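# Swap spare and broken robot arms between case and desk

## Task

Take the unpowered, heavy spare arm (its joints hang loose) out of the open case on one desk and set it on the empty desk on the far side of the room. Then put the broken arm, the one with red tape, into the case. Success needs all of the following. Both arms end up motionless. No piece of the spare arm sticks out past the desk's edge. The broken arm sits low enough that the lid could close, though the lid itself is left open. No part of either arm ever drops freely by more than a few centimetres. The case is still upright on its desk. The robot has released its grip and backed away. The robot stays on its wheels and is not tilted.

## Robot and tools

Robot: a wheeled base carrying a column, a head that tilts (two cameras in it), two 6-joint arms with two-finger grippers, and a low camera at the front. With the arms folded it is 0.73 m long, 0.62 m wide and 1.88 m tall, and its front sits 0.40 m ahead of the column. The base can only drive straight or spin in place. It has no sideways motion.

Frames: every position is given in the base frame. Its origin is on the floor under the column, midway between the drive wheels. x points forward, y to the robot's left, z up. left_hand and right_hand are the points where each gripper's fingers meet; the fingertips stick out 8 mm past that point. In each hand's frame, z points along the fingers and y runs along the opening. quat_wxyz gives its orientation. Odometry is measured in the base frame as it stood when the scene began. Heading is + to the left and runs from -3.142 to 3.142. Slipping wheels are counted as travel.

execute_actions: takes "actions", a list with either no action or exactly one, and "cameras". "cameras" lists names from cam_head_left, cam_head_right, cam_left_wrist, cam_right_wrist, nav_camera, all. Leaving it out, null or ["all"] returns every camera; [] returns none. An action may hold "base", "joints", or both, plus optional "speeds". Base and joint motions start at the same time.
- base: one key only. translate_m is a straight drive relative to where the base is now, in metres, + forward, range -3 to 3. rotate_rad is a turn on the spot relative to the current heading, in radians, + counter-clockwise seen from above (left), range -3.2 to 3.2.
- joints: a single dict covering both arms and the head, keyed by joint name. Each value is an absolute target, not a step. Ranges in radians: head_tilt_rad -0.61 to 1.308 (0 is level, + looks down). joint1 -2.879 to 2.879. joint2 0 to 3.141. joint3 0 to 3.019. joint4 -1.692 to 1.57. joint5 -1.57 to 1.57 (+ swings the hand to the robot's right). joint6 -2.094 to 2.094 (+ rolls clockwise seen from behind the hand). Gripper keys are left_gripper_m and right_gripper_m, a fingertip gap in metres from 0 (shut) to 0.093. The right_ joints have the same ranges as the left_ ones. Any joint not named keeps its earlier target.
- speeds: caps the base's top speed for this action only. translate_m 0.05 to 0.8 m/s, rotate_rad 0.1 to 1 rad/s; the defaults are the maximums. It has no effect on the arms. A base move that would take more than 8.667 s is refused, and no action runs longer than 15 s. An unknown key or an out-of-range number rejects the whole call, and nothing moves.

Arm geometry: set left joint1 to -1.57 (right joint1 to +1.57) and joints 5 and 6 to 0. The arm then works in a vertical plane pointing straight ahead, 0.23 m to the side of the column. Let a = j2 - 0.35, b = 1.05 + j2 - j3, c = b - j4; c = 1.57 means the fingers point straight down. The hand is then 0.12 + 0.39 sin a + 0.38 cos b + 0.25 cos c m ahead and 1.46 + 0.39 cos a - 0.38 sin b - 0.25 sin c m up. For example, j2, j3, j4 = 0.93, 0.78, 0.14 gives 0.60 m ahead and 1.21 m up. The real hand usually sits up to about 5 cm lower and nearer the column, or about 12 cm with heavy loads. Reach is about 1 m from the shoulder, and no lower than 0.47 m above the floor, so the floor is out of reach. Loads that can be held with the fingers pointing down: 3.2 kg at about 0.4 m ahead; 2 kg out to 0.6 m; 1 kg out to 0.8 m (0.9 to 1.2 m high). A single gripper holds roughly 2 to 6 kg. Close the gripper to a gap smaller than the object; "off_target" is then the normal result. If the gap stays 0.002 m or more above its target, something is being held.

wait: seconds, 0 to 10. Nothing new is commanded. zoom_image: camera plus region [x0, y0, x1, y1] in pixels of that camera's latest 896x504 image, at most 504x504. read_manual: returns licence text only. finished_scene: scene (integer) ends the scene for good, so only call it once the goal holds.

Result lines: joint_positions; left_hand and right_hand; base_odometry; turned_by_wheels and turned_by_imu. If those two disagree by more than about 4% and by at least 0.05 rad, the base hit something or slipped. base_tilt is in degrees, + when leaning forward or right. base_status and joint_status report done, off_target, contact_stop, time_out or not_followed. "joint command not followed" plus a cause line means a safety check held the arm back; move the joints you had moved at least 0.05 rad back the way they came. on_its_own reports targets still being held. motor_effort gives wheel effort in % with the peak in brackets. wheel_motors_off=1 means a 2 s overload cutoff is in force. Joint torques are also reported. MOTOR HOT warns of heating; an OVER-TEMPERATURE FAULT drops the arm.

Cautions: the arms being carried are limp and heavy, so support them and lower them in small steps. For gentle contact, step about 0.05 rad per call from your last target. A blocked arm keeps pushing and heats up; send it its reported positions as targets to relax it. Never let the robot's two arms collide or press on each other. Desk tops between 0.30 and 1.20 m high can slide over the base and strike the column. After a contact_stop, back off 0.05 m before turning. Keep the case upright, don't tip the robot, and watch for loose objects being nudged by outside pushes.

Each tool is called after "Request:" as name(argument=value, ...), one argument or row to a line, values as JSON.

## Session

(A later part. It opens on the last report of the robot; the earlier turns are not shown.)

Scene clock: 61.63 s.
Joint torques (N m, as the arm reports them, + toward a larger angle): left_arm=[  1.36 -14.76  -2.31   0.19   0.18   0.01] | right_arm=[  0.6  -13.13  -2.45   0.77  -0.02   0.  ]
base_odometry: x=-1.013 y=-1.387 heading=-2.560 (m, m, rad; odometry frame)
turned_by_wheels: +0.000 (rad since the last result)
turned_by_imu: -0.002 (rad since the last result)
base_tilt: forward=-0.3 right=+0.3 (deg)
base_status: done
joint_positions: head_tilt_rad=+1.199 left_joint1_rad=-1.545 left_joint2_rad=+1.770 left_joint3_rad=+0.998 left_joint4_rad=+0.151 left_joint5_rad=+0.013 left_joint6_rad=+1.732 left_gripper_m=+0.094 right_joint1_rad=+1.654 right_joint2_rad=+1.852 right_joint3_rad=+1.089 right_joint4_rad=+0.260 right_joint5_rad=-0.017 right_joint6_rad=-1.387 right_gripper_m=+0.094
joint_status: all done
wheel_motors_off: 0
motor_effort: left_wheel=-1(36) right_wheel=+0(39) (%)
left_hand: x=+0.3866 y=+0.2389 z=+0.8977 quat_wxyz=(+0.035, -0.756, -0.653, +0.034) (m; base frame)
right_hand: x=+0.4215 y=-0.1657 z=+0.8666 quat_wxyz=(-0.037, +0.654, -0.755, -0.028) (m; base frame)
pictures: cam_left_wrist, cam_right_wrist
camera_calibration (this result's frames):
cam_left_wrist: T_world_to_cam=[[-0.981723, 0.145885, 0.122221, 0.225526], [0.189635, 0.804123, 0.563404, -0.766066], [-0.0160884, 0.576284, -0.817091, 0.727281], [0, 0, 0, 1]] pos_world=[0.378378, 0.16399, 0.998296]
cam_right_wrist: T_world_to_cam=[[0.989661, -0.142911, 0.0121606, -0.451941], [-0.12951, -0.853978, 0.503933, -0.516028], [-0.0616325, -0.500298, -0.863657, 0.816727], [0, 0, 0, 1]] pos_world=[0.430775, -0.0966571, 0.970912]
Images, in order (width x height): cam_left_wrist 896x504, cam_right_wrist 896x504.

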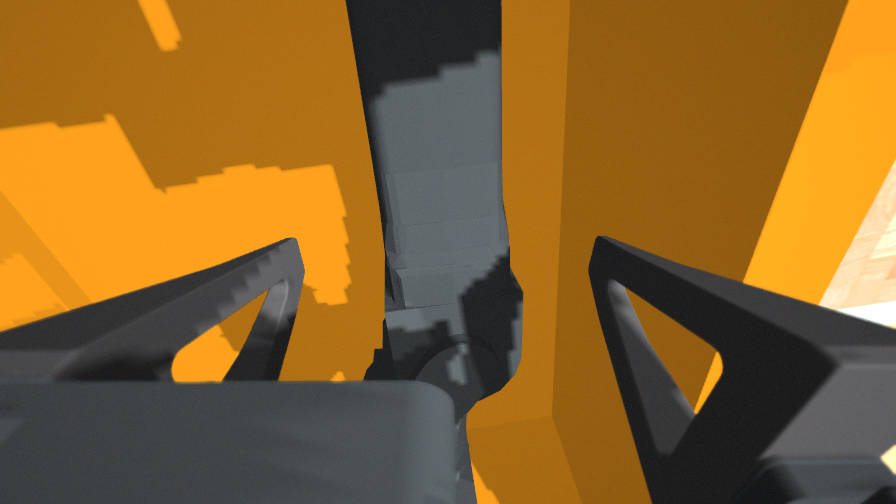

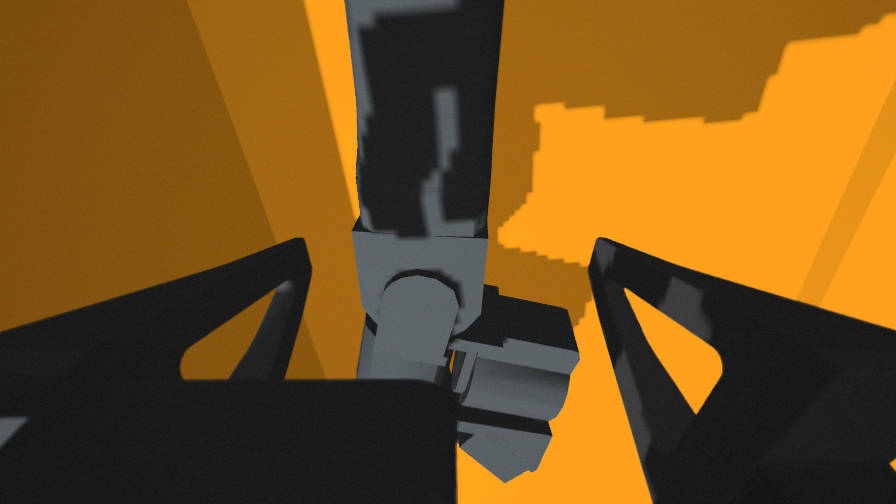

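Request:
execute_actions(
  actions=[
    {"joints":{"left_joint2_rad":1.97,"left_joint3_rad":1.19,"left_joint4_rad":0.19,"right_joint2_rad":2.04,"right_joint3_rad":1.27,"right_joint4_rad":0.27}},
  ],
  cameras=["cam_left_wrist","cam_right_wrist","cam_head_left"],
)

Scene clock: 66.60 s.
Joint torques (N m, as the arm reports them, + toward a larger angle): left_arm=[ 1.13 -4.4   2.99  1.54  0.22  0.  ] | right_arm=[ 1.62 -5.71  4.    1.26  0.05  0.02]
base_odometry: x=-1.013 y=-1.387 heading=-2.560 (m, m, rad; odometry frame)
turned_by_wheels: +0.000 (rad since the last result)
turned_by_imu: -0.002 (rad since the last result)
base_tilt: forward=-0.3 right=+0.3 (deg)
base_status: not commanded
joint_positions: head_tilt_rad=+1.199 left_joint1_rad=-1.545 left_joint2_rad=+1.850 left_joint3_rad=+1.136 left_joint4_rad=+0.161 left_joint5_rad=+0.012 left_joint6_rad=+1.729 left_gripper_m=+0.094 right_joint1_rad=+1.654 right_joint2_rad=+1.924 right_joint3_rad=+1.203 right_joint4_rad=+0.249 right_joint5_rad=-0.019 right_joint6_rad=-1.387 right_gripper_m=+0.094
joint_status: all done
wheel_motors_off: 0
motor_effort: left_wheel=-3(10) right_wheel=+1(5) (%)
left_hand: x=+0.4276 y=+0.2405 z=+0.8612 quat_wxyz=(+0.014, -0.756, -0.654, +0.008) (m; base frame)
right_hand: x=+0.4449 y=-0.1621 z=+0.8359 quat_wxyz=(-0.049, +0.654, -0.755, -0.019) (m; base frame)
pictures: cam_head_left, cam_left_wrist, cam_right_wrist
camera_calibration (this result's frames):
cam_head_left: T_world_to_cam=[[0.0595992, -0.997613, -0.0348777, 0.0744874], [-0.891995, -0.0375399, -0.450484, 0.72729], [0.448099, 0.0579592, -0.892103, 1.27003], [0, 0, 0, 1]] pos_world=[0.0752013, 0.0280022, 1.46323]
cam_left_wrist: T_world_to_cam=[[-0.987912, 0.144242, 0.0567823, 0.329402], [0.150398, 0.803114, 0.576531, -0.748758], [0.0375574, 0.578101, -0.8151, 0.672055], [0, 0, 0, 1]] pos_world=[0.412792, 0.165309, 0.96077]
cam_right_wrist: T_world_to_cam=[[0.988634, -0.144663, 0.0409345, -0.498089], [-0.145755, -0.855504, 0.496859, -0.48156], [-0.0368573, -0.497178, -0.866865, 0.785604], [0, 0, 0, 1]] pos_world=[0.451194, -0.0934457, 0.940669]
Images, in order (width x height): cam_head_left 896x504, cam_left_wrist 896x504, cam_right_wrist 896x504.

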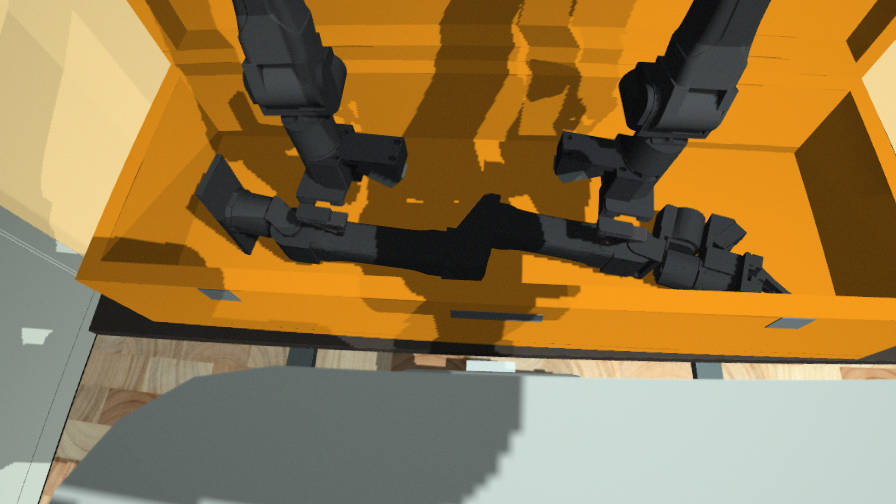

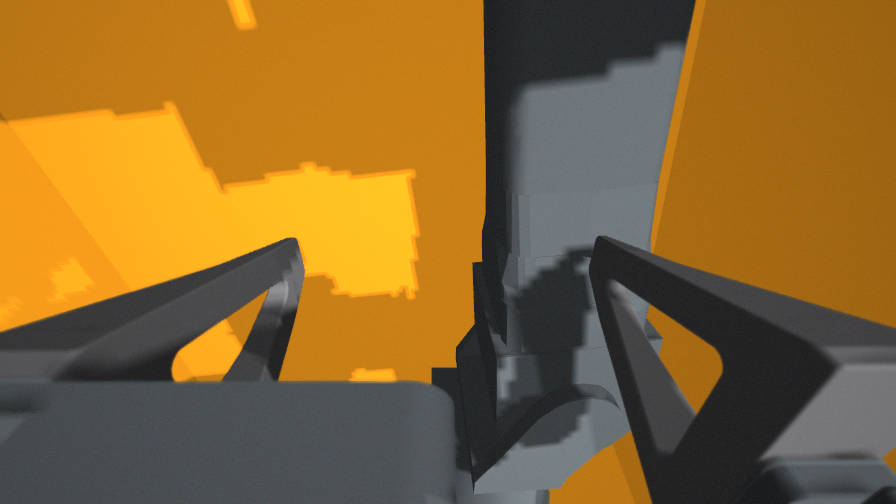

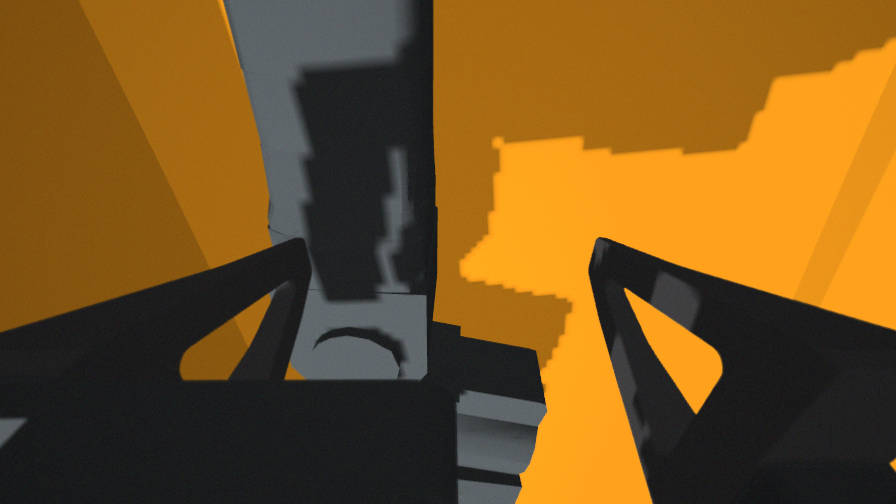

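Request:
execute_actions(
  actions=[
    {"joints":{"left_joint2_rad":1.85,"left_joint3_rad":1.06,"left_joint4_rad":0.17,"right_joint2_rad":1.92,"right_joint3_rad":1.12,"right_joint4_rad":0.27}},
  ],
  cameras=["cam_left_wrist","cam_right_wrist"],
)

Request:
execute_actions(
  actions=[
    {"joints":{"left_joint2_rad":1.91,"left_joint3_rad":1.11,"right_joint2_rad":1.98,"right_joint3_rad":1.18}},
  ],
  cameras=["cam_left_wrist","cam_right_wrist"],
)

Scene clock: 77.23 s.
Joint torques (N m, as the arm reports them, + toward a larger angle): left_arm=[  1.71 -13.99  -2.44   0.4    0.17  -0.01] | right_arm=[  1.17 -12.57  -2.86   0.93   0.07   0.04]
base_odometry: x=-1.013 y=-1.387 heading=-2.560 (m, m, rad; odometry frame)
turned_by_wheels: +0.000 (rad since the last result)
turned_by_imu: -0.002 (rad since the last result)
base_tilt: forward=-0.3 right=+0.3 (deg)
base_status: not commanded
joint_positions: head_tilt_rad=+1.199 left_joint1_rad=-1.545 left_joint2_rad=+1.847 left_joint3_rad=+1.058 left_joint4_rad=+0.165 left_joint5_rad=+0.013 left_joint6_rad=+1.731 left_gripper_m=+0.094 right_joint1_rad=+1.654 right_joint2_rad=+1.920 right_joint3_rad=+1.118 right_joint4_rad=+0.258 right_joint5_rad=-0.019 right_joint6_rad=-1.387 right_gripper_m=+0.094
joint_status: all done
wheel_motors_off: 0
motor_effort: left_wheel=-1(4) right_wheel=+0(1) (%)
left_hand: x=+0.3832 y=+0.2395 z=+0.8701 quat_wxyz=(+0.036, -0.756, -0.653, +0.035) (m; base frame)
right_hand: x=+0.3975 y=-0.1647 z=+0.8442 quat_wxyz=(-0.021, +0.655, -0.755, -0.041) (m; base frame)
pictures: cam_left_wrist, cam_right_wrist
camera_calibration (this result's frames):
cam_left_wrist: T_world_to_cam=[[-0.981559, 0.145083, 0.124467, 0.223628], [0.190268, 0.804252, 0.563007, -0.750221], [-0.0184201, 0.576307, -0.817026, 0.705115], [0, 0, 0, 1]] pos_world=[0.375236, 0.164559, 0.970642]
cam_right_wrist: T_world_to_cam=[[0.989782, -0.139533, -0.0293694, -0.392163], [-0.105398, -0.854653, 0.508389, -0.520468], [-0.0960376, -0.500099, -0.860626, 0.807585], [0, 0, 0, 1]] pos_world=[0.410858, -0.0956671, 0.948112]
Images, in order (width x height): cam_left_wrist 896x504, cam_right_wrist 896x504.

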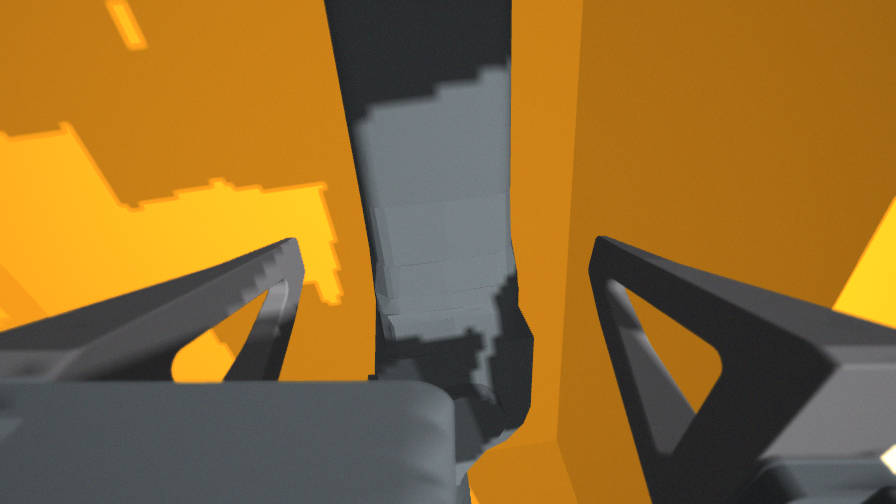

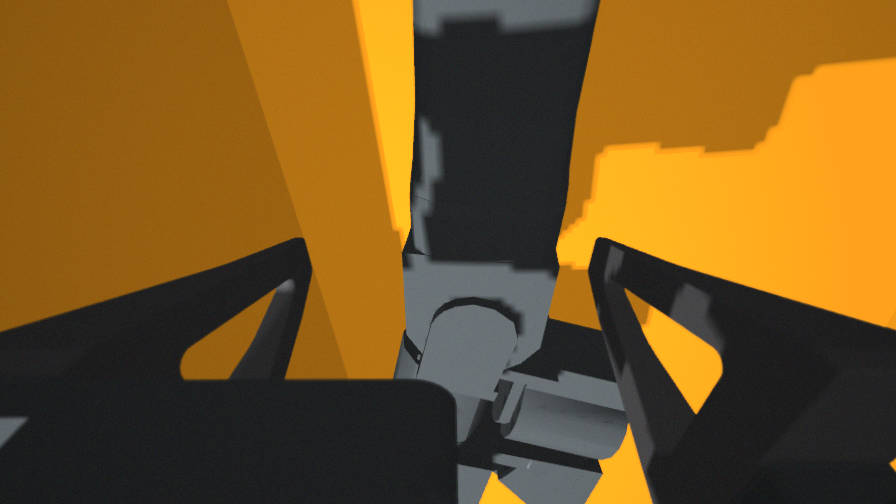

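Scene clock: 77.93 s.
Joint torques (N m, as the arm reports them, + toward a larger angle): left_arm=[  1.1  -12.34  -2.7    0.42   0.15  -0.01] | right_arm=[  1.48 -11.57  -3.12   0.95   0.04   0.02]
base_odometry: x=-1.013 y=-1.387 heading=-2.560 (m, m, rad; odometry frame)
turned_by_wheels: +0.000 (rad since the last result)
turned_by_imu: +0.000 (rad since the last result)
base_tilt: forward=-0.2 right=+0.3 (deg)
base_status: not commanded
joint_positions: head_tilt_rad=+1.199 left_joint1_rad=-1.545 left_joint2_rad=+1.896 left_joint3_rad=+1.115 left_joint4_rad=+0.167 left_joint5_rad=+0.013 left_joint6_rad=+1.731 left_gripper_m=+0.094 right_joint1_rad=+1.654 right_joint2_rad=+1.957 right_joint3_rad=+1.187 right_joint4_rad=+0.258 right_joint5_rad=-0.019 right_joint6_rad=-1.387 right_gripper_m=+0.094
joint_status: all done
wheel_motors_off: 0
motor_effort: left_wheel=-2(1) right_wheel=-1(1) (%)
left_hand: x=+0.3888 y=+0.2400 z=+0.8501 quat_wxyz=(+0.033, -0.756, -0.653, +0.032) (m; base frame)
right_hand: x=+0.4163 y=-0.1627 z=+0.8268 quat_wxyz=(-0.033, +0.654, -0.755, -0.032) (m; base frame)
pictures: cam_left_wrist, cam_right_wrist
camera_calibration (this result's frames):
cam_left_wrist: T_world_to_cam=[[-0.982585, 0.145264, 0.11587, 0.23928], [0.185482, 0.80415, 0.564747, -0.740072], [-0.0111395, 0.576403, -0.817089, 0.685798], [0, 0, 0, 1]] pos_world=[0.380022, 0.165074, 0.950586]
cam_right_wrist: T_world_to_cam=[[0.989902, -0.141745, 0.00130612, -0.436842], [-0.123101, -0.855054, 0.503715, -0.496689], [-0.0702824, -0.49879, -0.863869, 0.787579], [0, 0, 0, 1]] pos_world=[0.426641, -0.0937805, 0.931125]
Images, in order (width x height): cam_left_wrist 896x504, cam_right_wrist 896x504.

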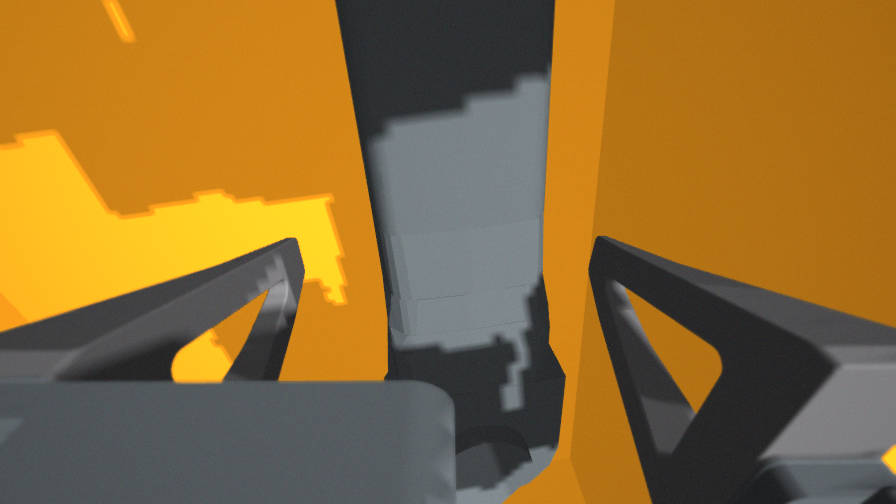

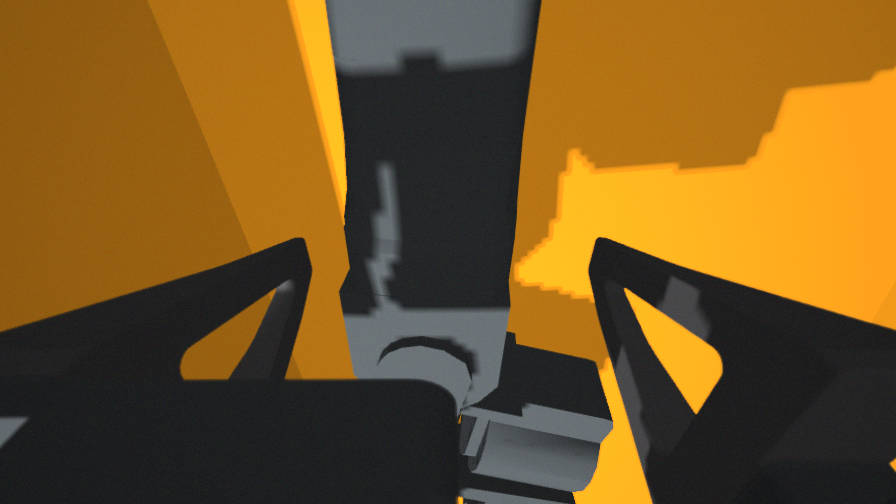

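Request:
execute_actions(
  actions=[
    {"joints":{"left_joint2_rad":1.97,"left_joint3_rad":1.17,"right_joint2_rad":2.04,"right_joint3_rad":1.24}},
  ],
  cameras=[],
)

Request:
execute_actions(
  actions=[
    {"joints":{"left_joint2_rad":2.03,"left_joint3_rad":1.24,"right_joint2_rad":2.09,"right_joint3_rad":1.30}},
  ],
  cameras=["cam_left_wrist","cam_right_wrist"],
)

Request:
execute_actions(
  actions=[
    {"joints":{"left_gripper_m":0,"right_gripper_m":0}},
  ],
  cameras=["cam_left_wrist","cam_right_wrist","cam_head_left"],
)

Scene clock: 85.27 s.
Joint torques (N m, as the arm reports them, + toward a larger angle): left_arm=[  1.28 -12.94  -2.54   0.43   0.17  -0.02] | right_arm=[  0.89 -12.76  -3.07   1.02   0.05   0.02]
base_odometry: x=-1.013 y=-1.387 heading=-2.560 (m, m, rad; odometry frame)
turned_by_wheels: +0.000 (rad since the last result)
turned_by_imu: -0.001 (rad since the last result)
base_tilt: forward=-0.3 right=+0.3 (deg)
base_status: not commanded
joint_positions: head_tilt_rad=+1.199 left_joint1_rad=-1.545 left_joint2_rad=+1.960 left_joint3_rad=+1.173 left_joint4_rad=+0.167 left_joint5_rad=+0.013 left_joint6_rad=+1.731 left_gripper_m=+0.094 right_joint1_rad=+1.654 right_joint2_rad=+2.026 right_joint3_rad=+1.245 right_joint4_rad=+0.258 right_joint5_rad=-0.019 right_joint6_rad=-1.387 right_gripper_m=+0.094
joint_status: all done
wheel_motors_off: 0
motor_effort: left_wheel=+0(1) right_wheel=+1(2) (%)
left_hand: x=+0.3853 y=+0.2405 z=+0.8263 quat_wxyz=(+0.035, -0.756, -0.653, +0.034) (m; base frame)
right_hand: x=+0.4073 y=-0.1612 z=+0.8014 quat_wxyz=(-0.029, +0.654, -0.755, -0.035) (m; base frame)
pictures: none
No camera images: the call's "cameras" was empty. Leave "cameras" out to get every camera's image.

Scene clock: 85.93 s.
Joint torques (N m, as the arm reports them, + toward a larger angle): left_arm=[  1.68 -12.95  -2.6    0.39   0.15   0.  ] | right_arm=[  1.27 -11.81  -3.05   0.96   0.02   0.04]
base_odometry: x=-1.013 y=-1.387 heading=-2.560 (m, m, rad; odometry frame)
turned_by_wheels: +0.000 (rad since the last result)
turned_by_imu: +0.000 (rad since the last result)
base_tilt: forward=-0.3 right=+0.2 (deg)
base_status: not commanded
joint_positions: head_tilt_rad=+1.199 left_joint1_rad=-1.545 left_joint2_rad=+2.018 left_joint3_rad=+1.243 left_joint4_rad=+0.167 left_joint5_rad=+0.013 left_joint6_rad=+1.731 left_gripper_m=+0.094 right_joint1_rad=+1.654 right_joint2_rad=+2.070 right_joint3_rad=+1.304 right_joint4_rad=+0.258 right_joint5_rad=-0.019 right_joint6_rad=-1.387 right_gripper_m=+0.094
joint_status: all done
wheel_motors_off: 0
motor_effort: left_wheel=+0(1) right_wheel=+0(1) (%)
left_hand: x=+0.3912 y=+0.2411 z=+0.8027 quat_wxyz=(+0.031, -0.756, -0.653, +0.029) (m; base frame)
right_hand: x=+0.4144 y=-0.1596 z=+0.7833 quat_wxyz=(-0.035, +0.654, -0.755, -0.031) (m; base frame)
pictures: cam_left_wrist, cam_right_wrist
camera_calibration (this result's frames):
cam_left_wrist: T_world_to_cam=[[-0.983334, 0.145406, 0.109136, 0.252578], [0.181725, 0.804071, 0.566079, -0.714201], [-0.00544147, 0.576478, -0.817095, 0.644214], [0, 0, 0, 1]] pos_world=[0.381662, 0.166167, 0.903113]
cam_right_wrist: T_world_to_cam=[[0.989851, -0.142018, 0.00504666, -0.437406], [-0.125249, -0.8551, 0.503107, -0.471063], [-0.0671348, -0.498634, -0.864209, 0.750423], [0, 0, 0, 1]] pos_world=[0.424346, -0.0907391, 0.887725]
Images, in order (width x height): cam_left_wrist 896x504, cam_right_wrist 896x504.

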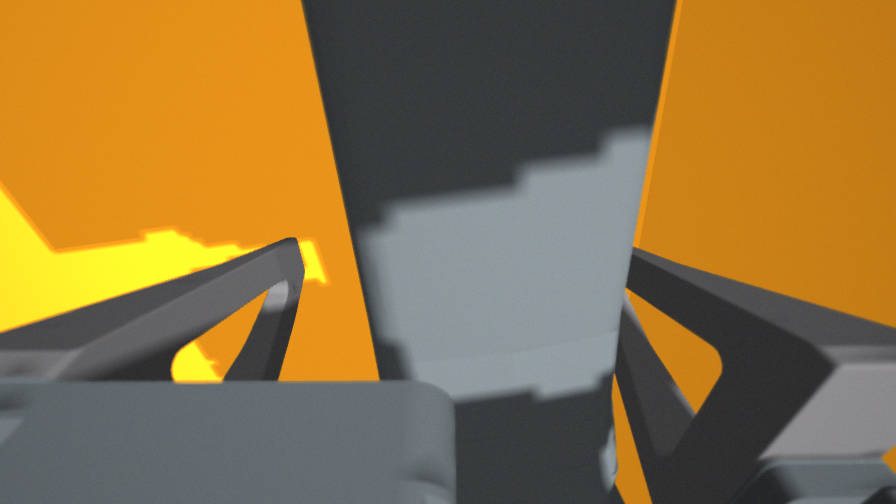

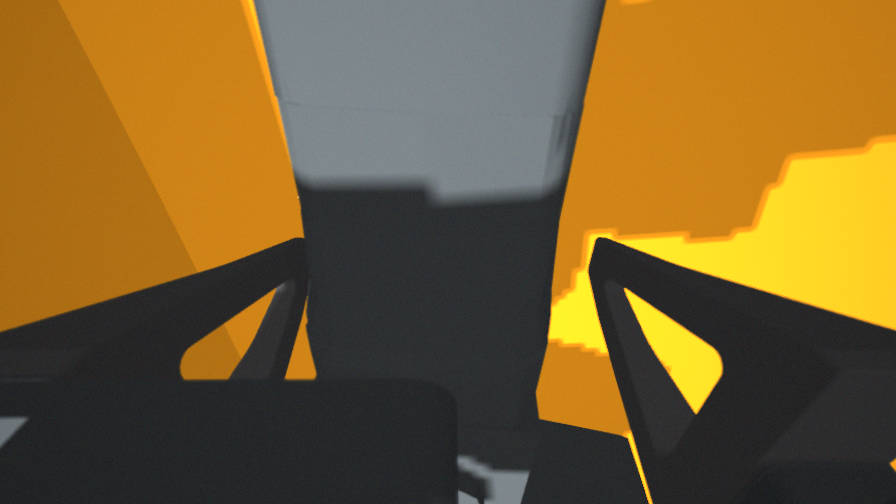

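Scene clock: 86.67 s.
Joint torques (N m, as the arm reports them, + toward a larger angle): left_arm=[  1.29 -12.93  -1.84   0.28   0.21   0.28] | right_arm=[  1.24 -12.03  -2.75   0.68   0.08  -0.06]
base_odometry: x=-1.013 y=-1.387 heading=-2.560 (m, m, rad; odometry frame)
turned_by_wheels: +0.000 (rad since the last result)
turned_by_imu: +0.000 (rad since the last result)
base_tilt: forward=-0.2 right=+0.4 (deg)
base_status: not commanded
joint_positions: head_tilt_rad=+1.199 left_joint1_rad=-1.544 left_joint2_rad=+2.021 left_joint3_rad=+1.232 left_joint4_rad=+0.168 left_joint5_rad=+0.011 left_joint6_rad=+1.700 left_gripper_m=+0.055 right_joint1_rad=+1.654 right_joint2_rad=+2.075 right_joint3_rad=+1.301 right_joint4_rad=+0.264 right_joint5_rad=-0.019 right_joint6_rad=-1.375 right_gripper_m=+0.056
joint_status: left_gripper_m off_target (ended at +0.055, target +0.000); right_gripper_m off_target (ended at +0.056, target +0.000)
wheel_motors_off: 0
motor_effort: left_wheel=+1(4) right_wheel=-1(1) (%)
left_hand: x=+0.3824 y=+0.2418 z=+0.8031 quat_wxyz=(+0.036, -0.746, -0.665, +0.033) (m; base frame)
right_hand: x=+0.4111 y=-0.1596 z=+0.7821 quat_wxyz=(-0.034, +0.650, -0.759, -0.031) (m; base frame)
pictures: cam_head_left, cam_left_wrist, cam_right_wrist
camera_calibration (this result's frames):
cam_head_left: T_world_to_cam=[[0.0595992, -0.997613, -0.0348777, 0.0744874], [-0.891995, -0.0375399, -0.450484, 0.72729], [0.448099, 0.0579592, -0.892103, 1.27003], [0, 0, 0, 1]] pos_world=[0.0752013, 0.0280022, 1.46323]
cam_left_wrist: T_world_to_cam=[[-0.985838, 0.114387, 0.122633, 0.241432], [0.164217, 0.806724, 0.567652, -0.708601], [-0.0339987, 0.579752, -0.814084, 0.651817], [0, 0, 0, 1]] pos_world=[0.376538, 0.166137, 0.903265]
cam_right_wrist: T_world_to_cam=[[0.988132, -0.153582, 0.00283476, -0.433588], [-0.134121, -0.85363, 0.503317, -0.467183], [-0.0748807, -0.497723, -0.864097, 0.752373], [0, 0, 0, 1]] pos_world=[0.422121, -0.0909193, 0.886493]
Images, in order (width x height): cam_head_left 896x504, cam_left_wrist 896x504, cam_right_wrist 896x504.

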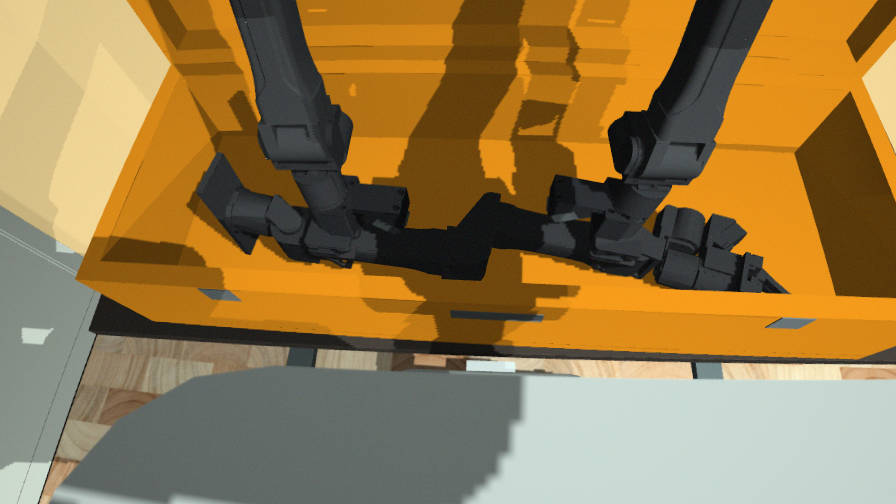

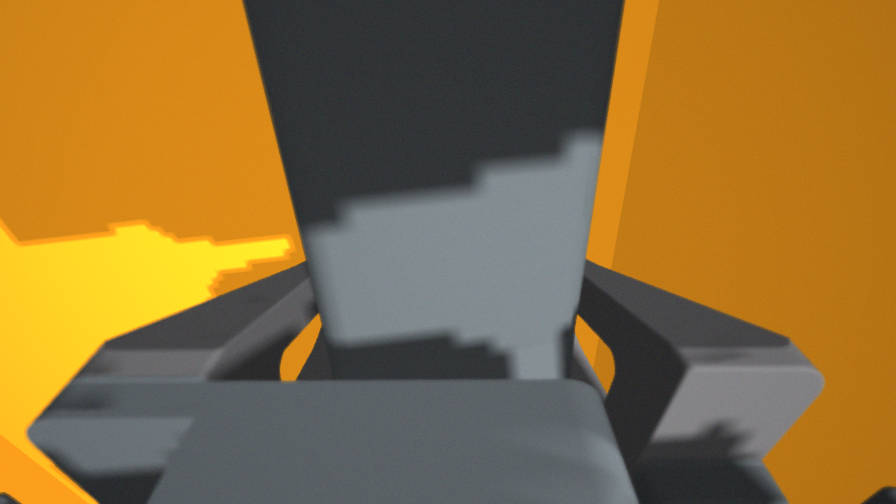

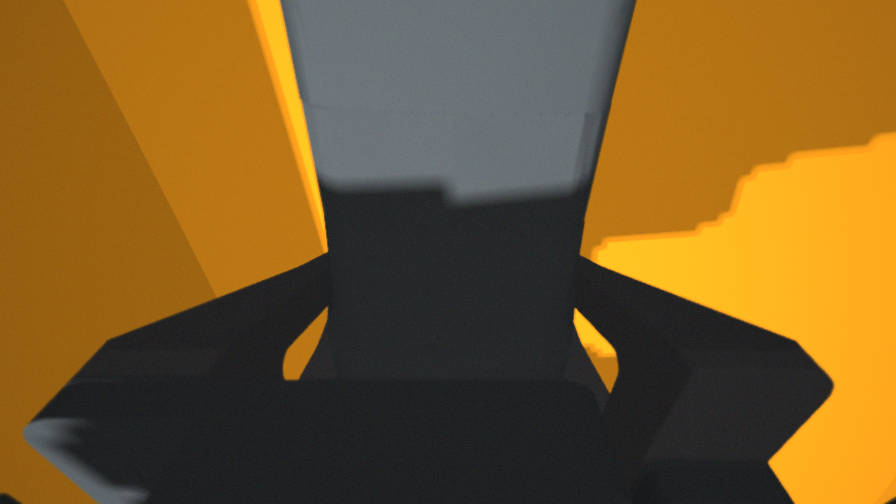

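Request:
execute_actions(
  actions=[
    {"joints":{"left_joint2_rad":1.90,"left_joint3_rad":1.16,"right_joint2_rad":1.96,"right_joint3_rad":1.22}},
  ],
  cameras=[],
)

Request:
execute_actions(
  actions=[
    {"base":{"translate_m":0.04},"speeds":{"translate_m":0.05},"joints":{"left_joint2_rad":1.78,"left_joint3_rad":1.05,"right_joint2_rad":1.84,"right_joint3_rad":1.10}},
  ],
  cameras=[],
)

Request:
execute_actions(
  actions=[
    {"joints":{"left_joint2_rad":1.64,"left_joint3_rad":0.94,"left_joint4_rad":0.14,"right_joint2_rad":1.70,"right_joint3_rad":0.98,"right_joint4_rad":0.24}},
  ],
  cameras=["cam_head_left"],
)

Request:
execute_actions(
  actions=[
    {"joints":{"left_joint2_rad":1.48,"left_joint3_rad":0.83,"left_joint4_rad":0.08,"right_joint2_rad":1.54,"right_joint3_rad":0.86,"right_joint4_rad":0.19}},
  ],
  cameras=["cam_head_left"],
)

Scene clock: 99.13 s.
Joint torques (N m, as the arm reports them, + toward a larger angle): left_arm=[  1.29 -23.55  -7.11  -0.17   0.04   0.35] | right_arm=[  1.79 -20.69  -8.04   0.52   0.02  -0.22]
base_odometry: x=-1.013 y=-1.387 heading=-2.560 (m, m, rad; odometry frame)
turned_by_wheels: +0.000 (rad since the last result)
turned_by_imu: -0.002 (rad since the last result)
base_tilt: forward=-0.2 right=+0.3 (deg)
base_status: not commanded
joint_positions: head_tilt_rad=+1.199 left_joint1_rad=-1.544 left_joint2_rad=+2.001 left_joint3_rad=+1.216 left_joint4_rad=+0.179 left_joint5_rad=+0.016 left_joint6_rad=+1.692 left_gripper_m=+0.053 right_joint1_rad=+1.652 right_joint2_rad=+2.060 right_joint3_rad=+1.281 right_joint4_rad=+0.270 right_joint5_rad=-0.018 right_joint6_rad=-1.361 right_gripper_m=+0.055
joint_status: all done
wheel_motors_off: 0
motor_effort: left_wheel=+0(2) right_wheel=-2(2) (%)
left_hand: x=+0.3880 y=+0.2408 z=+0.8099 quat_wxyz=(+0.030, -0.743, -0.668, +0.028) (m; base frame)
right_hand: x=+0.4103 y=-0.1617 z=+0.7883 quat_wxyz=(-0.033, +0.644, -0.764, -0.030) (m; base frame)
pictures: none
No camera images: the call's "cameras" was empty. Leave "cameras" out to get every camera's image.

Scene clock: 100.70 s.
Joint torques (N m, as the arm reports them, + toward a larger angle): left_arm=[  2.2  -23.32  -5.5    0.22   0.01   0.26] | right_arm=[  1.62 -21.    -6.17   0.33  -0.04  -0.35]
base_odometry: x=-1.047 y=-1.409 heading=-2.560 (m, m, rad; odometry frame)
turned_by_wheels: +0.000 (rad since the last result)
turned_by_imu: -0.001 (rad since the last result)
base_tilt: forward=-0.2 right=+0.3 (deg)
base_status: done
joint_positions: head_tilt_rad=+1.199 left_joint1_rad=-1.554 left_joint2_rad=+1.884 left_joint3_rad=+1.086 left_joint4_rad=+0.175 left_joint5_rad=+0.017 left_joint6_rad=+1.701 left_gripper_m=+0.053 right_joint1_rad=+1.648 right_joint2_rad=+1.945 right_joint3_rad=+1.135 right_joint4_rad=+0.270 right_joint5_rad=-0.017 right_joint6_rad=-1.345 right_gripper_m=+0.055
joint_status: all done
wheel_motors_off: 0
motor_effort: left_wheel=-1(36) right_wheel=+1(37) (%)
left_hand: x=+0.3810 y=+0.2327 z=+0.8566 quat_wxyz=(+0.031, -0.748, -0.662, +0.038) (m; base frame)
right_hand: x=+0.3956 y=-0.1691 z=+0.8352 quat_wxyz=(-0.019, +0.637, -0.769, -0.038) (m; base frame)
pictures: none
No camera images: the call's "cameras" was empty. Leave "cameras" out to get every camera's image.

Scene clock: 101.67 s.
Joint torques (N m, as the arm reports them, + toward a larger angle): left_arm=[  2.33 -22.88  -4.82   0.13   0.02   0.3 ] | right_arm=[  1.09 -20.89  -6.37  -0.16   0.1   -0.35]
base_odometry: x=-1.047 y=-1.409 heading=-2.560 (m, m, rad; odometry frame)
turned_by_wheels: +0.000 (rad since the last result)
turned_by_imu: +0.000 (rad since the last result)
base_tilt: forward=-0.3 right=+0.3 (deg)
base_status: not commanded
joint_positions: head_tilt_rad=+1.199 left_joint1_rad=-1.555 left_joint2_rad=+1.734 left_joint3_rad=+0.972 left_joint4_rad=+0.146 left_joint5_rad=+0.017 left_joint6_rad=+1.697 left_gripper_m=+0.053 right_joint1_rad=+1.651 right_joint2_rad=+1.804 right_joint3_rad=+1.018 right_joint4_rad=+0.254 right_joint5_rad=-0.020 right_joint6_rad=-1.346 right_gripper_m=+0.055
joint_status: all done
wheel_motors_off: 0
motor_effort: left_wheel=-1(2) right_wheel=-1(1) (%)
left_hand: x=+0.3894 y=+0.2316 z=+0.9103 quat_wxyz=(+0.029, -0.747, -0.664, +0.036) (m; base frame)
right_hand: x=+0.4044 y=-0.1696 z=+0.8869 quat_wxyz=(-0.025, +0.638, -0.769, -0.037) (m; base frame)
pictures: cam_head_left
camera_calibration (this result's frames):
cam_head_left: T_world_to_cam=[[0.0595978, -0.997613, -0.0348801, 0.0744911], [-0.892013, -0.0375399, -0.450449, 0.727237], [0.448064, 0.0579592, -0.892121, 1.27006], [0, 0, 0, 1]] pos_world=[0.0751982, 0.0280022, 1.46322]
Images, in order (width x height): cam_head_left 896x504.

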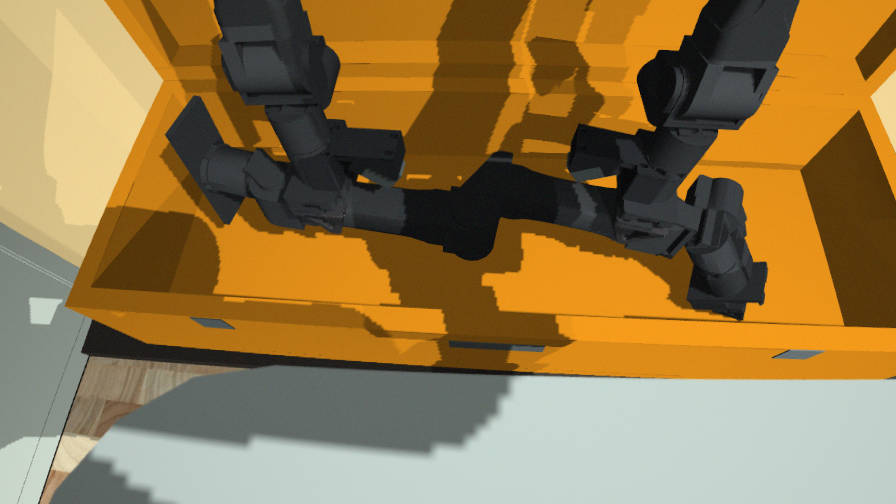

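Scene clock: 102.70 s.
Joint torques (N m, as the arm reports them, + toward a larger angle): left_arm=[  2.12 -21.89  -4.01  -0.1    0.06   0.34] | right_arm=[  0.78 -21.59  -6.5   -0.35   0.22  -0.3 ]
base_odometry: x=-1.047 y=-1.409 heading=-2.560 (m, m, rad; odometry frame)
turned_by_wheels: +0.000 (rad since the last result)
turned_by_imu: +0.000 (rad since the last result)
base_tilt: forward=-0.3 right=+0.3 (deg)
base_status: not commanded
joint_positions: head_tilt_rad=+1.199 left_joint1_rad=-1.557 left_joint2_rad=+1.571 left_joint3_rad=+0.855 left_joint4_rad=+0.086 left_joint5_rad=+0.015 left_joint6_rad=+1.692 left_gripper_m=+0.053 right_joint1_rad=+1.655 right_joint2_rad=+1.656 right_joint3_rad=+0.904 right_joint4_rad=+0.207 right_joint5_rad=-0.023 right_joint6_rad=-1.346 right_gripper_m=+0.055
joint_status: all done
wheel_motors_off: 0
motor_effort: left_wheel=+0(1) right_wheel=-1(2) (%)
left_hand: x=+0.3867 y=+0.2297 z=+0.9672 quat_wxyz=(+0.034, -0.745, -0.665, +0.041) (m; base frame)
right_hand: x=+0.4029 y=-0.1703 z=+0.9399 quat_wxyz=(-0.021, +0.639, -0.768, -0.044) (m; base frame)
pictures: cam_head_left
camera_calibration (this result's frames):
cam_head_left: T_world_to_cam=[[0.0595978, -0.997613, -0.0348801, 0.0744911], [-0.892013, -0.0375399, -0.450449, 0.727237], [0.448064, 0.0579592, -0.892121, 1.27006], [0, 0, 0, 1]] pos_world=[0.0751982, 0.0280022, 1.46322]
Images, in order (width x height): cam_head_left 896x504.

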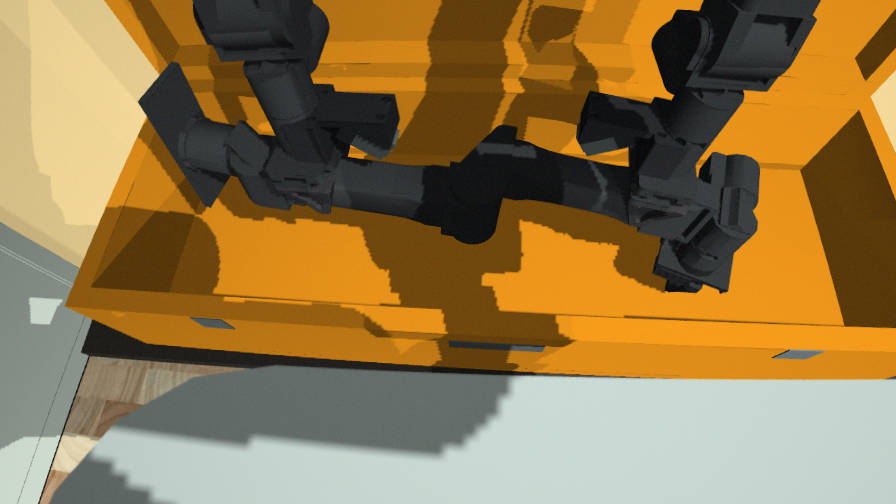

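Request:
execute_actions(
  actions=[
    {"joints":{"left_joint2_rad":1.3,"left_joint3_rad":0.75,"left_joint4_rad":0.0,"right_joint2_rad":1.3,"right_joint3_rad":0.75,"right_joint4_rad":0.09}},
  ],
  cameras=[],
)

Request:
execute_actions(
  actions=[
    {"joints":{"left_joint1_rad":-1.58,"left_joint2_rad":1.08,"left_joint3_rad":0.68,"left_joint4_rad":-0.13,"right_joint2_rad":1.05,"right_joint3_rad":0.67,"right_joint4_rad":-0.06}},
  ],
  cameras=[],
)

Request:
execute_actions(
  actions=[
    {"joints":{"left_joint2_rad":0.88,"left_joint3_rad":0.64,"left_joint4_rad":-0.29,"right_joint2_rad":0.82,"right_joint3_rad":0.64,"right_joint4_rad":-0.25}},
  ],
  cameras=[],
)

Request:
execute_actions(
  actions=[
    {"joints":{"head_tilt_rad":0.95,"left_joint1_rad":-1.6,"left_joint2_rad":0.72,"left_joint3_rad":0.63,"left_joint4_rad":-0.44,"right_joint2_rad":0.62,"right_joint3_rad":0.63,"right_joint4_rad":-0.45}},
  ],
  cameras=["cam_head_right","cam_right_wrist"],
)

Scene clock: 118.83 s.
Joint torques (N m, as the arm reports them, + toward a larger angle): left_arm=[  2.17 -21.55  -2.66  -0.41  -0.63   0.36] | right_arm=[  0.12 -20.79  -4.15  -0.1    0.11  -0.36]
base_odometry: x=-1.047 y=-1.409 heading=-2.560 (m, m, rad; odometry frame)
turned_by_wheels: +0.000 (rad since the last result)
turned_by_imu: -0.002 (rad since the last result)
base_tilt: forward=-0.3 right=+0.3 (deg)
base_status: not commanded
joint_positions: head_tilt_rad=+1.199 left_joint1_rad=-1.558 left_joint2_rad=+1.390 left_joint3_rad=+0.769 left_joint4_rad=+0.010 left_joint5_rad=+0.032 left_joint6_rad=+1.692 left_gripper_m=+0.053 right_joint1_rad=+1.658 right_joint2_rad=+1.412 right_joint3_rad=+0.781 right_joint4_rad=+0.103 right_joint5_rad=-0.020 right_joint6_rad=-1.342 right_gripper_m=+0.055
joint_status: all done
wheel_motors_off: 0
motor_effort: left_wheel=-1(2) right_wheel=-1(3) (%)
left_hand: x=+0.3977 y=+0.2261 z=+1.0248 quat_wxyz=(+0.021, -0.745, -0.665, +0.040) (m; base frame)
right_hand: x=+0.4172 y=-0.1742 z=+1.0187 quat_wxyz=(-0.028, +0.638, -0.768, -0.039) (m; base frame)
pictures: none
No camera images: the call's "cameras" was empty. Leave "cameras" out to get every camera's image.

Scene clock: 120.20 s.
Joint torques (N m, as the arm reports them, + toward a larger angle): left_arm=[  1.29 -21.09   0.11  -0.03  -0.3    0.44] | right_arm=[  0.4  -19.71  -0.51   0.02  -0.15  -0.33]
base_odometry: x=-1.047 y=-1.409 heading=-2.560 (m, m, rad; odometry frame)
turned_by_wheels: +0.000 (rad since the last result)
turned_by_imu: -0.001 (rad since the last result)
base_tilt: forward=-0.3 right=+0.3 (deg)
base_status: not commanded
joint_positions: head_tilt_rad=+1.199 left_joint1_rad=-1.583 left_joint2_rad=+1.171 left_joint3_rad=+0.678 left_joint4_rad=-0.124 left_joint5_rad=+0.024 left_joint6_rad=+1.683 left_gripper_m=+0.053 right_joint1_rad=+1.651 right_joint2_rad=+1.163 right_joint3_rad=+0.674 right_joint4_rad=-0.049 right_joint5_rad=-0.015 right_joint6_rad=-1.344 right_gripper_m=+0.055
joint_status: all done
wheel_motors_off: 0
motor_effort: left_wheel=-1(4) right_wheel=-1(3) (%)
left_hand: x=+0.3952 y=+0.2148 z=+1.0910 quat_wxyz=(+0.019, -0.747, -0.663, +0.046) (m; base frame)
right_hand: x=+0.4129 y=-0.1843 z=+1.0935 quat_wxyz=(-0.020, +0.638, -0.769, -0.037) (m; base frame)
pictures: none
No camera images: the call's "cameras" was empty. Leave "cameras" out to get every camera's image.

Scene clock: 121.33 s.
Joint torques (N m, as the arm reports them, + toward a larger angle): left_arm=[  2.4  -18.66   2.7    0.09  -0.54   0.43] | right_arm=[ -0.33 -19.     3.46  -0.22   0.16  -0.37]
base_odometry: x=-1.047 y=-1.409 heading=-2.560 (m, m, rad; odometry frame)
turned_by_wheels: +0.000 (rad since the last result)
turned_by_imu: +0.000 (rad since the last result)
base_tilt: forward=-0.3 right=+0.3 (deg)
base_status: not commanded
joint_positions: head_tilt_rad=+1.199 left_joint1_rad=-1.587 left_joint2_rad=+0.962 left_joint3_rad=+0.626 left_joint4_rad=-0.283 left_joint5_rad=+0.030 left_joint6_rad=+1.680 left_gripper_m=+0.053 right_joint1_rad=+1.657 right_joint2_rad=+0.928 right_joint3_rad=+0.622 right_joint4_rad=-0.233 right_joint5_rad=-0.022 right_joint6_rad=-1.340 right_gripper_m=+0.055
joint_status: all done
wheel_motors_off: 0
motor_effort: left_wheel=+0(1) right_wheel=-2(4) (%)
left_hand: x=+0.3937 y=+0.2126 z=+1.1505 quat_wxyz=(+0.016, -0.746, -0.664, +0.050) (m; base frame)
right_hand: x=+0.4127 y=-0.1852 z=+1.1604 quat_wxyz=(-0.023, +0.637, -0.769, -0.043) (m; base frame)
pictures: none
No camera images: the call's "cameras" was empty. Leave "cameras" out to get every camera's image.

Scene clock: 122.33 s.
Joint torques (N m, as the arm reports them, + toward a larger angle): left_arm=[  1.59 -17.99   5.12  -0.02  -0.55   0.44] | right_arm=[  0.07 -17.1    6.8   -0.83   0.19  -0.47]
base_odometry: x=-1.047 y=-1.409 heading=-2.560 (m, m, rad; odometry frame)
turned_by_wheels: +0.000 (rad since the last result)
turned_by_imu: +0.000 (rad since the last result)
base_tilt: forward=-0.2 right=+0.3 (deg)
base_status: not commanded
joint_positions: head_tilt_rad=+0.964 left_joint1_rad=-1.605 left_joint2_rad=+0.802 left_joint3_rad=+0.599 left_joint4_rad=-0.433 left_joint5_rad=+0.031 left_joint6_rad=+1.679 left_gripper_m=+0.053 right_joint1_rad=+1.656 right_joint2_rad=+0.722 right_joint3_rad=+0.592 right_joint4_rad=-0.425 right_joint5_rad=-0.022 right_joint6_rad=-1.332 right_gripper_m=+0.055
joint_status: all done
wheel_motors_off: 0
motor_effort: left_wheel=+1(2) right_wheel=+0(3) (%)
left_hand: x=+0.3861 y=+0.2062 z=+1.1954 quat_wxyz=(+0.015, -0.748, -0.660, +0.062) (m; base frame)
right_hand: x=+0.4028 y=-0.1903 z=+1.2169 quat_wxyz=(-0.017, +0.634, -0.772, -0.047) (m; base frame)
pictures: cam_head_right, cam_right_wrist
camera_calibration (this result's frames):
cam_head_right: T_world_to_cam=[[0.0628883, -0.996463, -0.0557408, 0.0319355], [-0.774412, -0.013491, -0.632538, 0.997816], [0.629549, 0.0829456, -0.772521, 1.07472], [0, 0, 0, 1]] pos_world=[0.0941212, -0.0438595, 1.46318]
cam_right_wrist: T_world_to_cam=[[0.980346, -0.191822, -0.0460991, -0.375915], [-0.142262, -0.849251, 0.508462, -0.715457], [-0.136684, -0.491911, -0.859849, 1.13299], [0, 0, 0, 1]] pos_world=[0.421606, -0.122383, 1.32065]
Images, in order (width x height): cam_head_right 896x504, cam_right_wrist 896x504.

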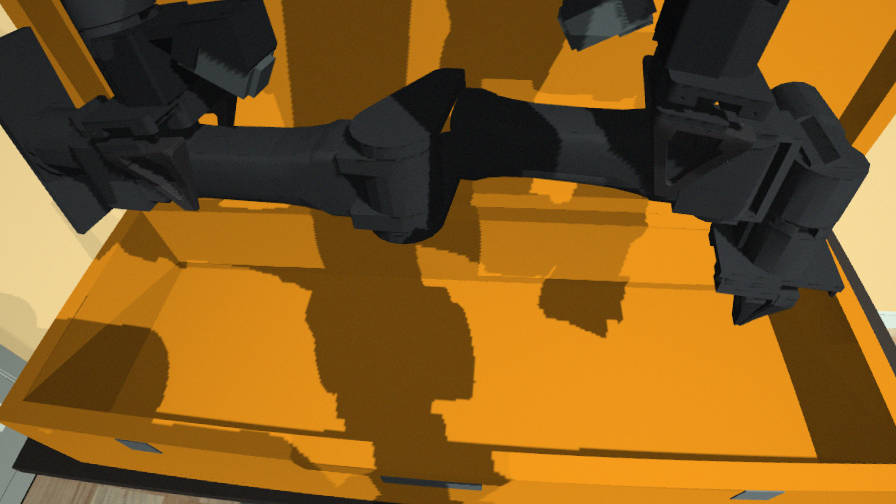

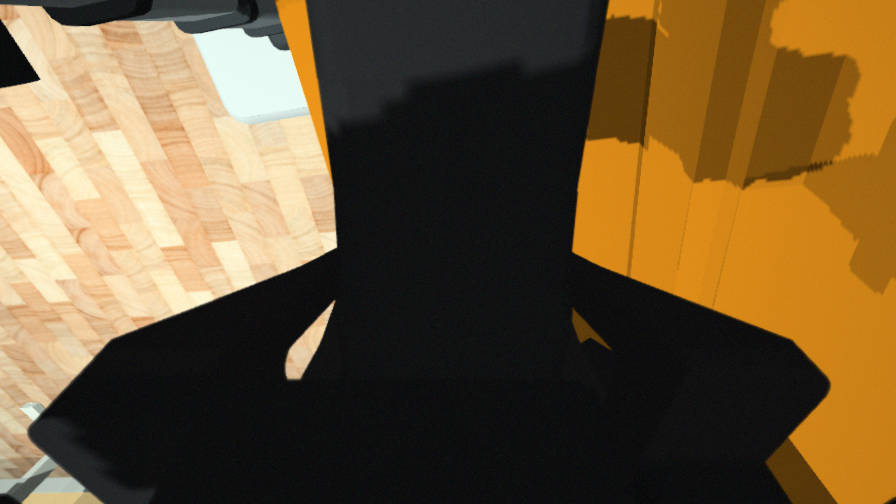

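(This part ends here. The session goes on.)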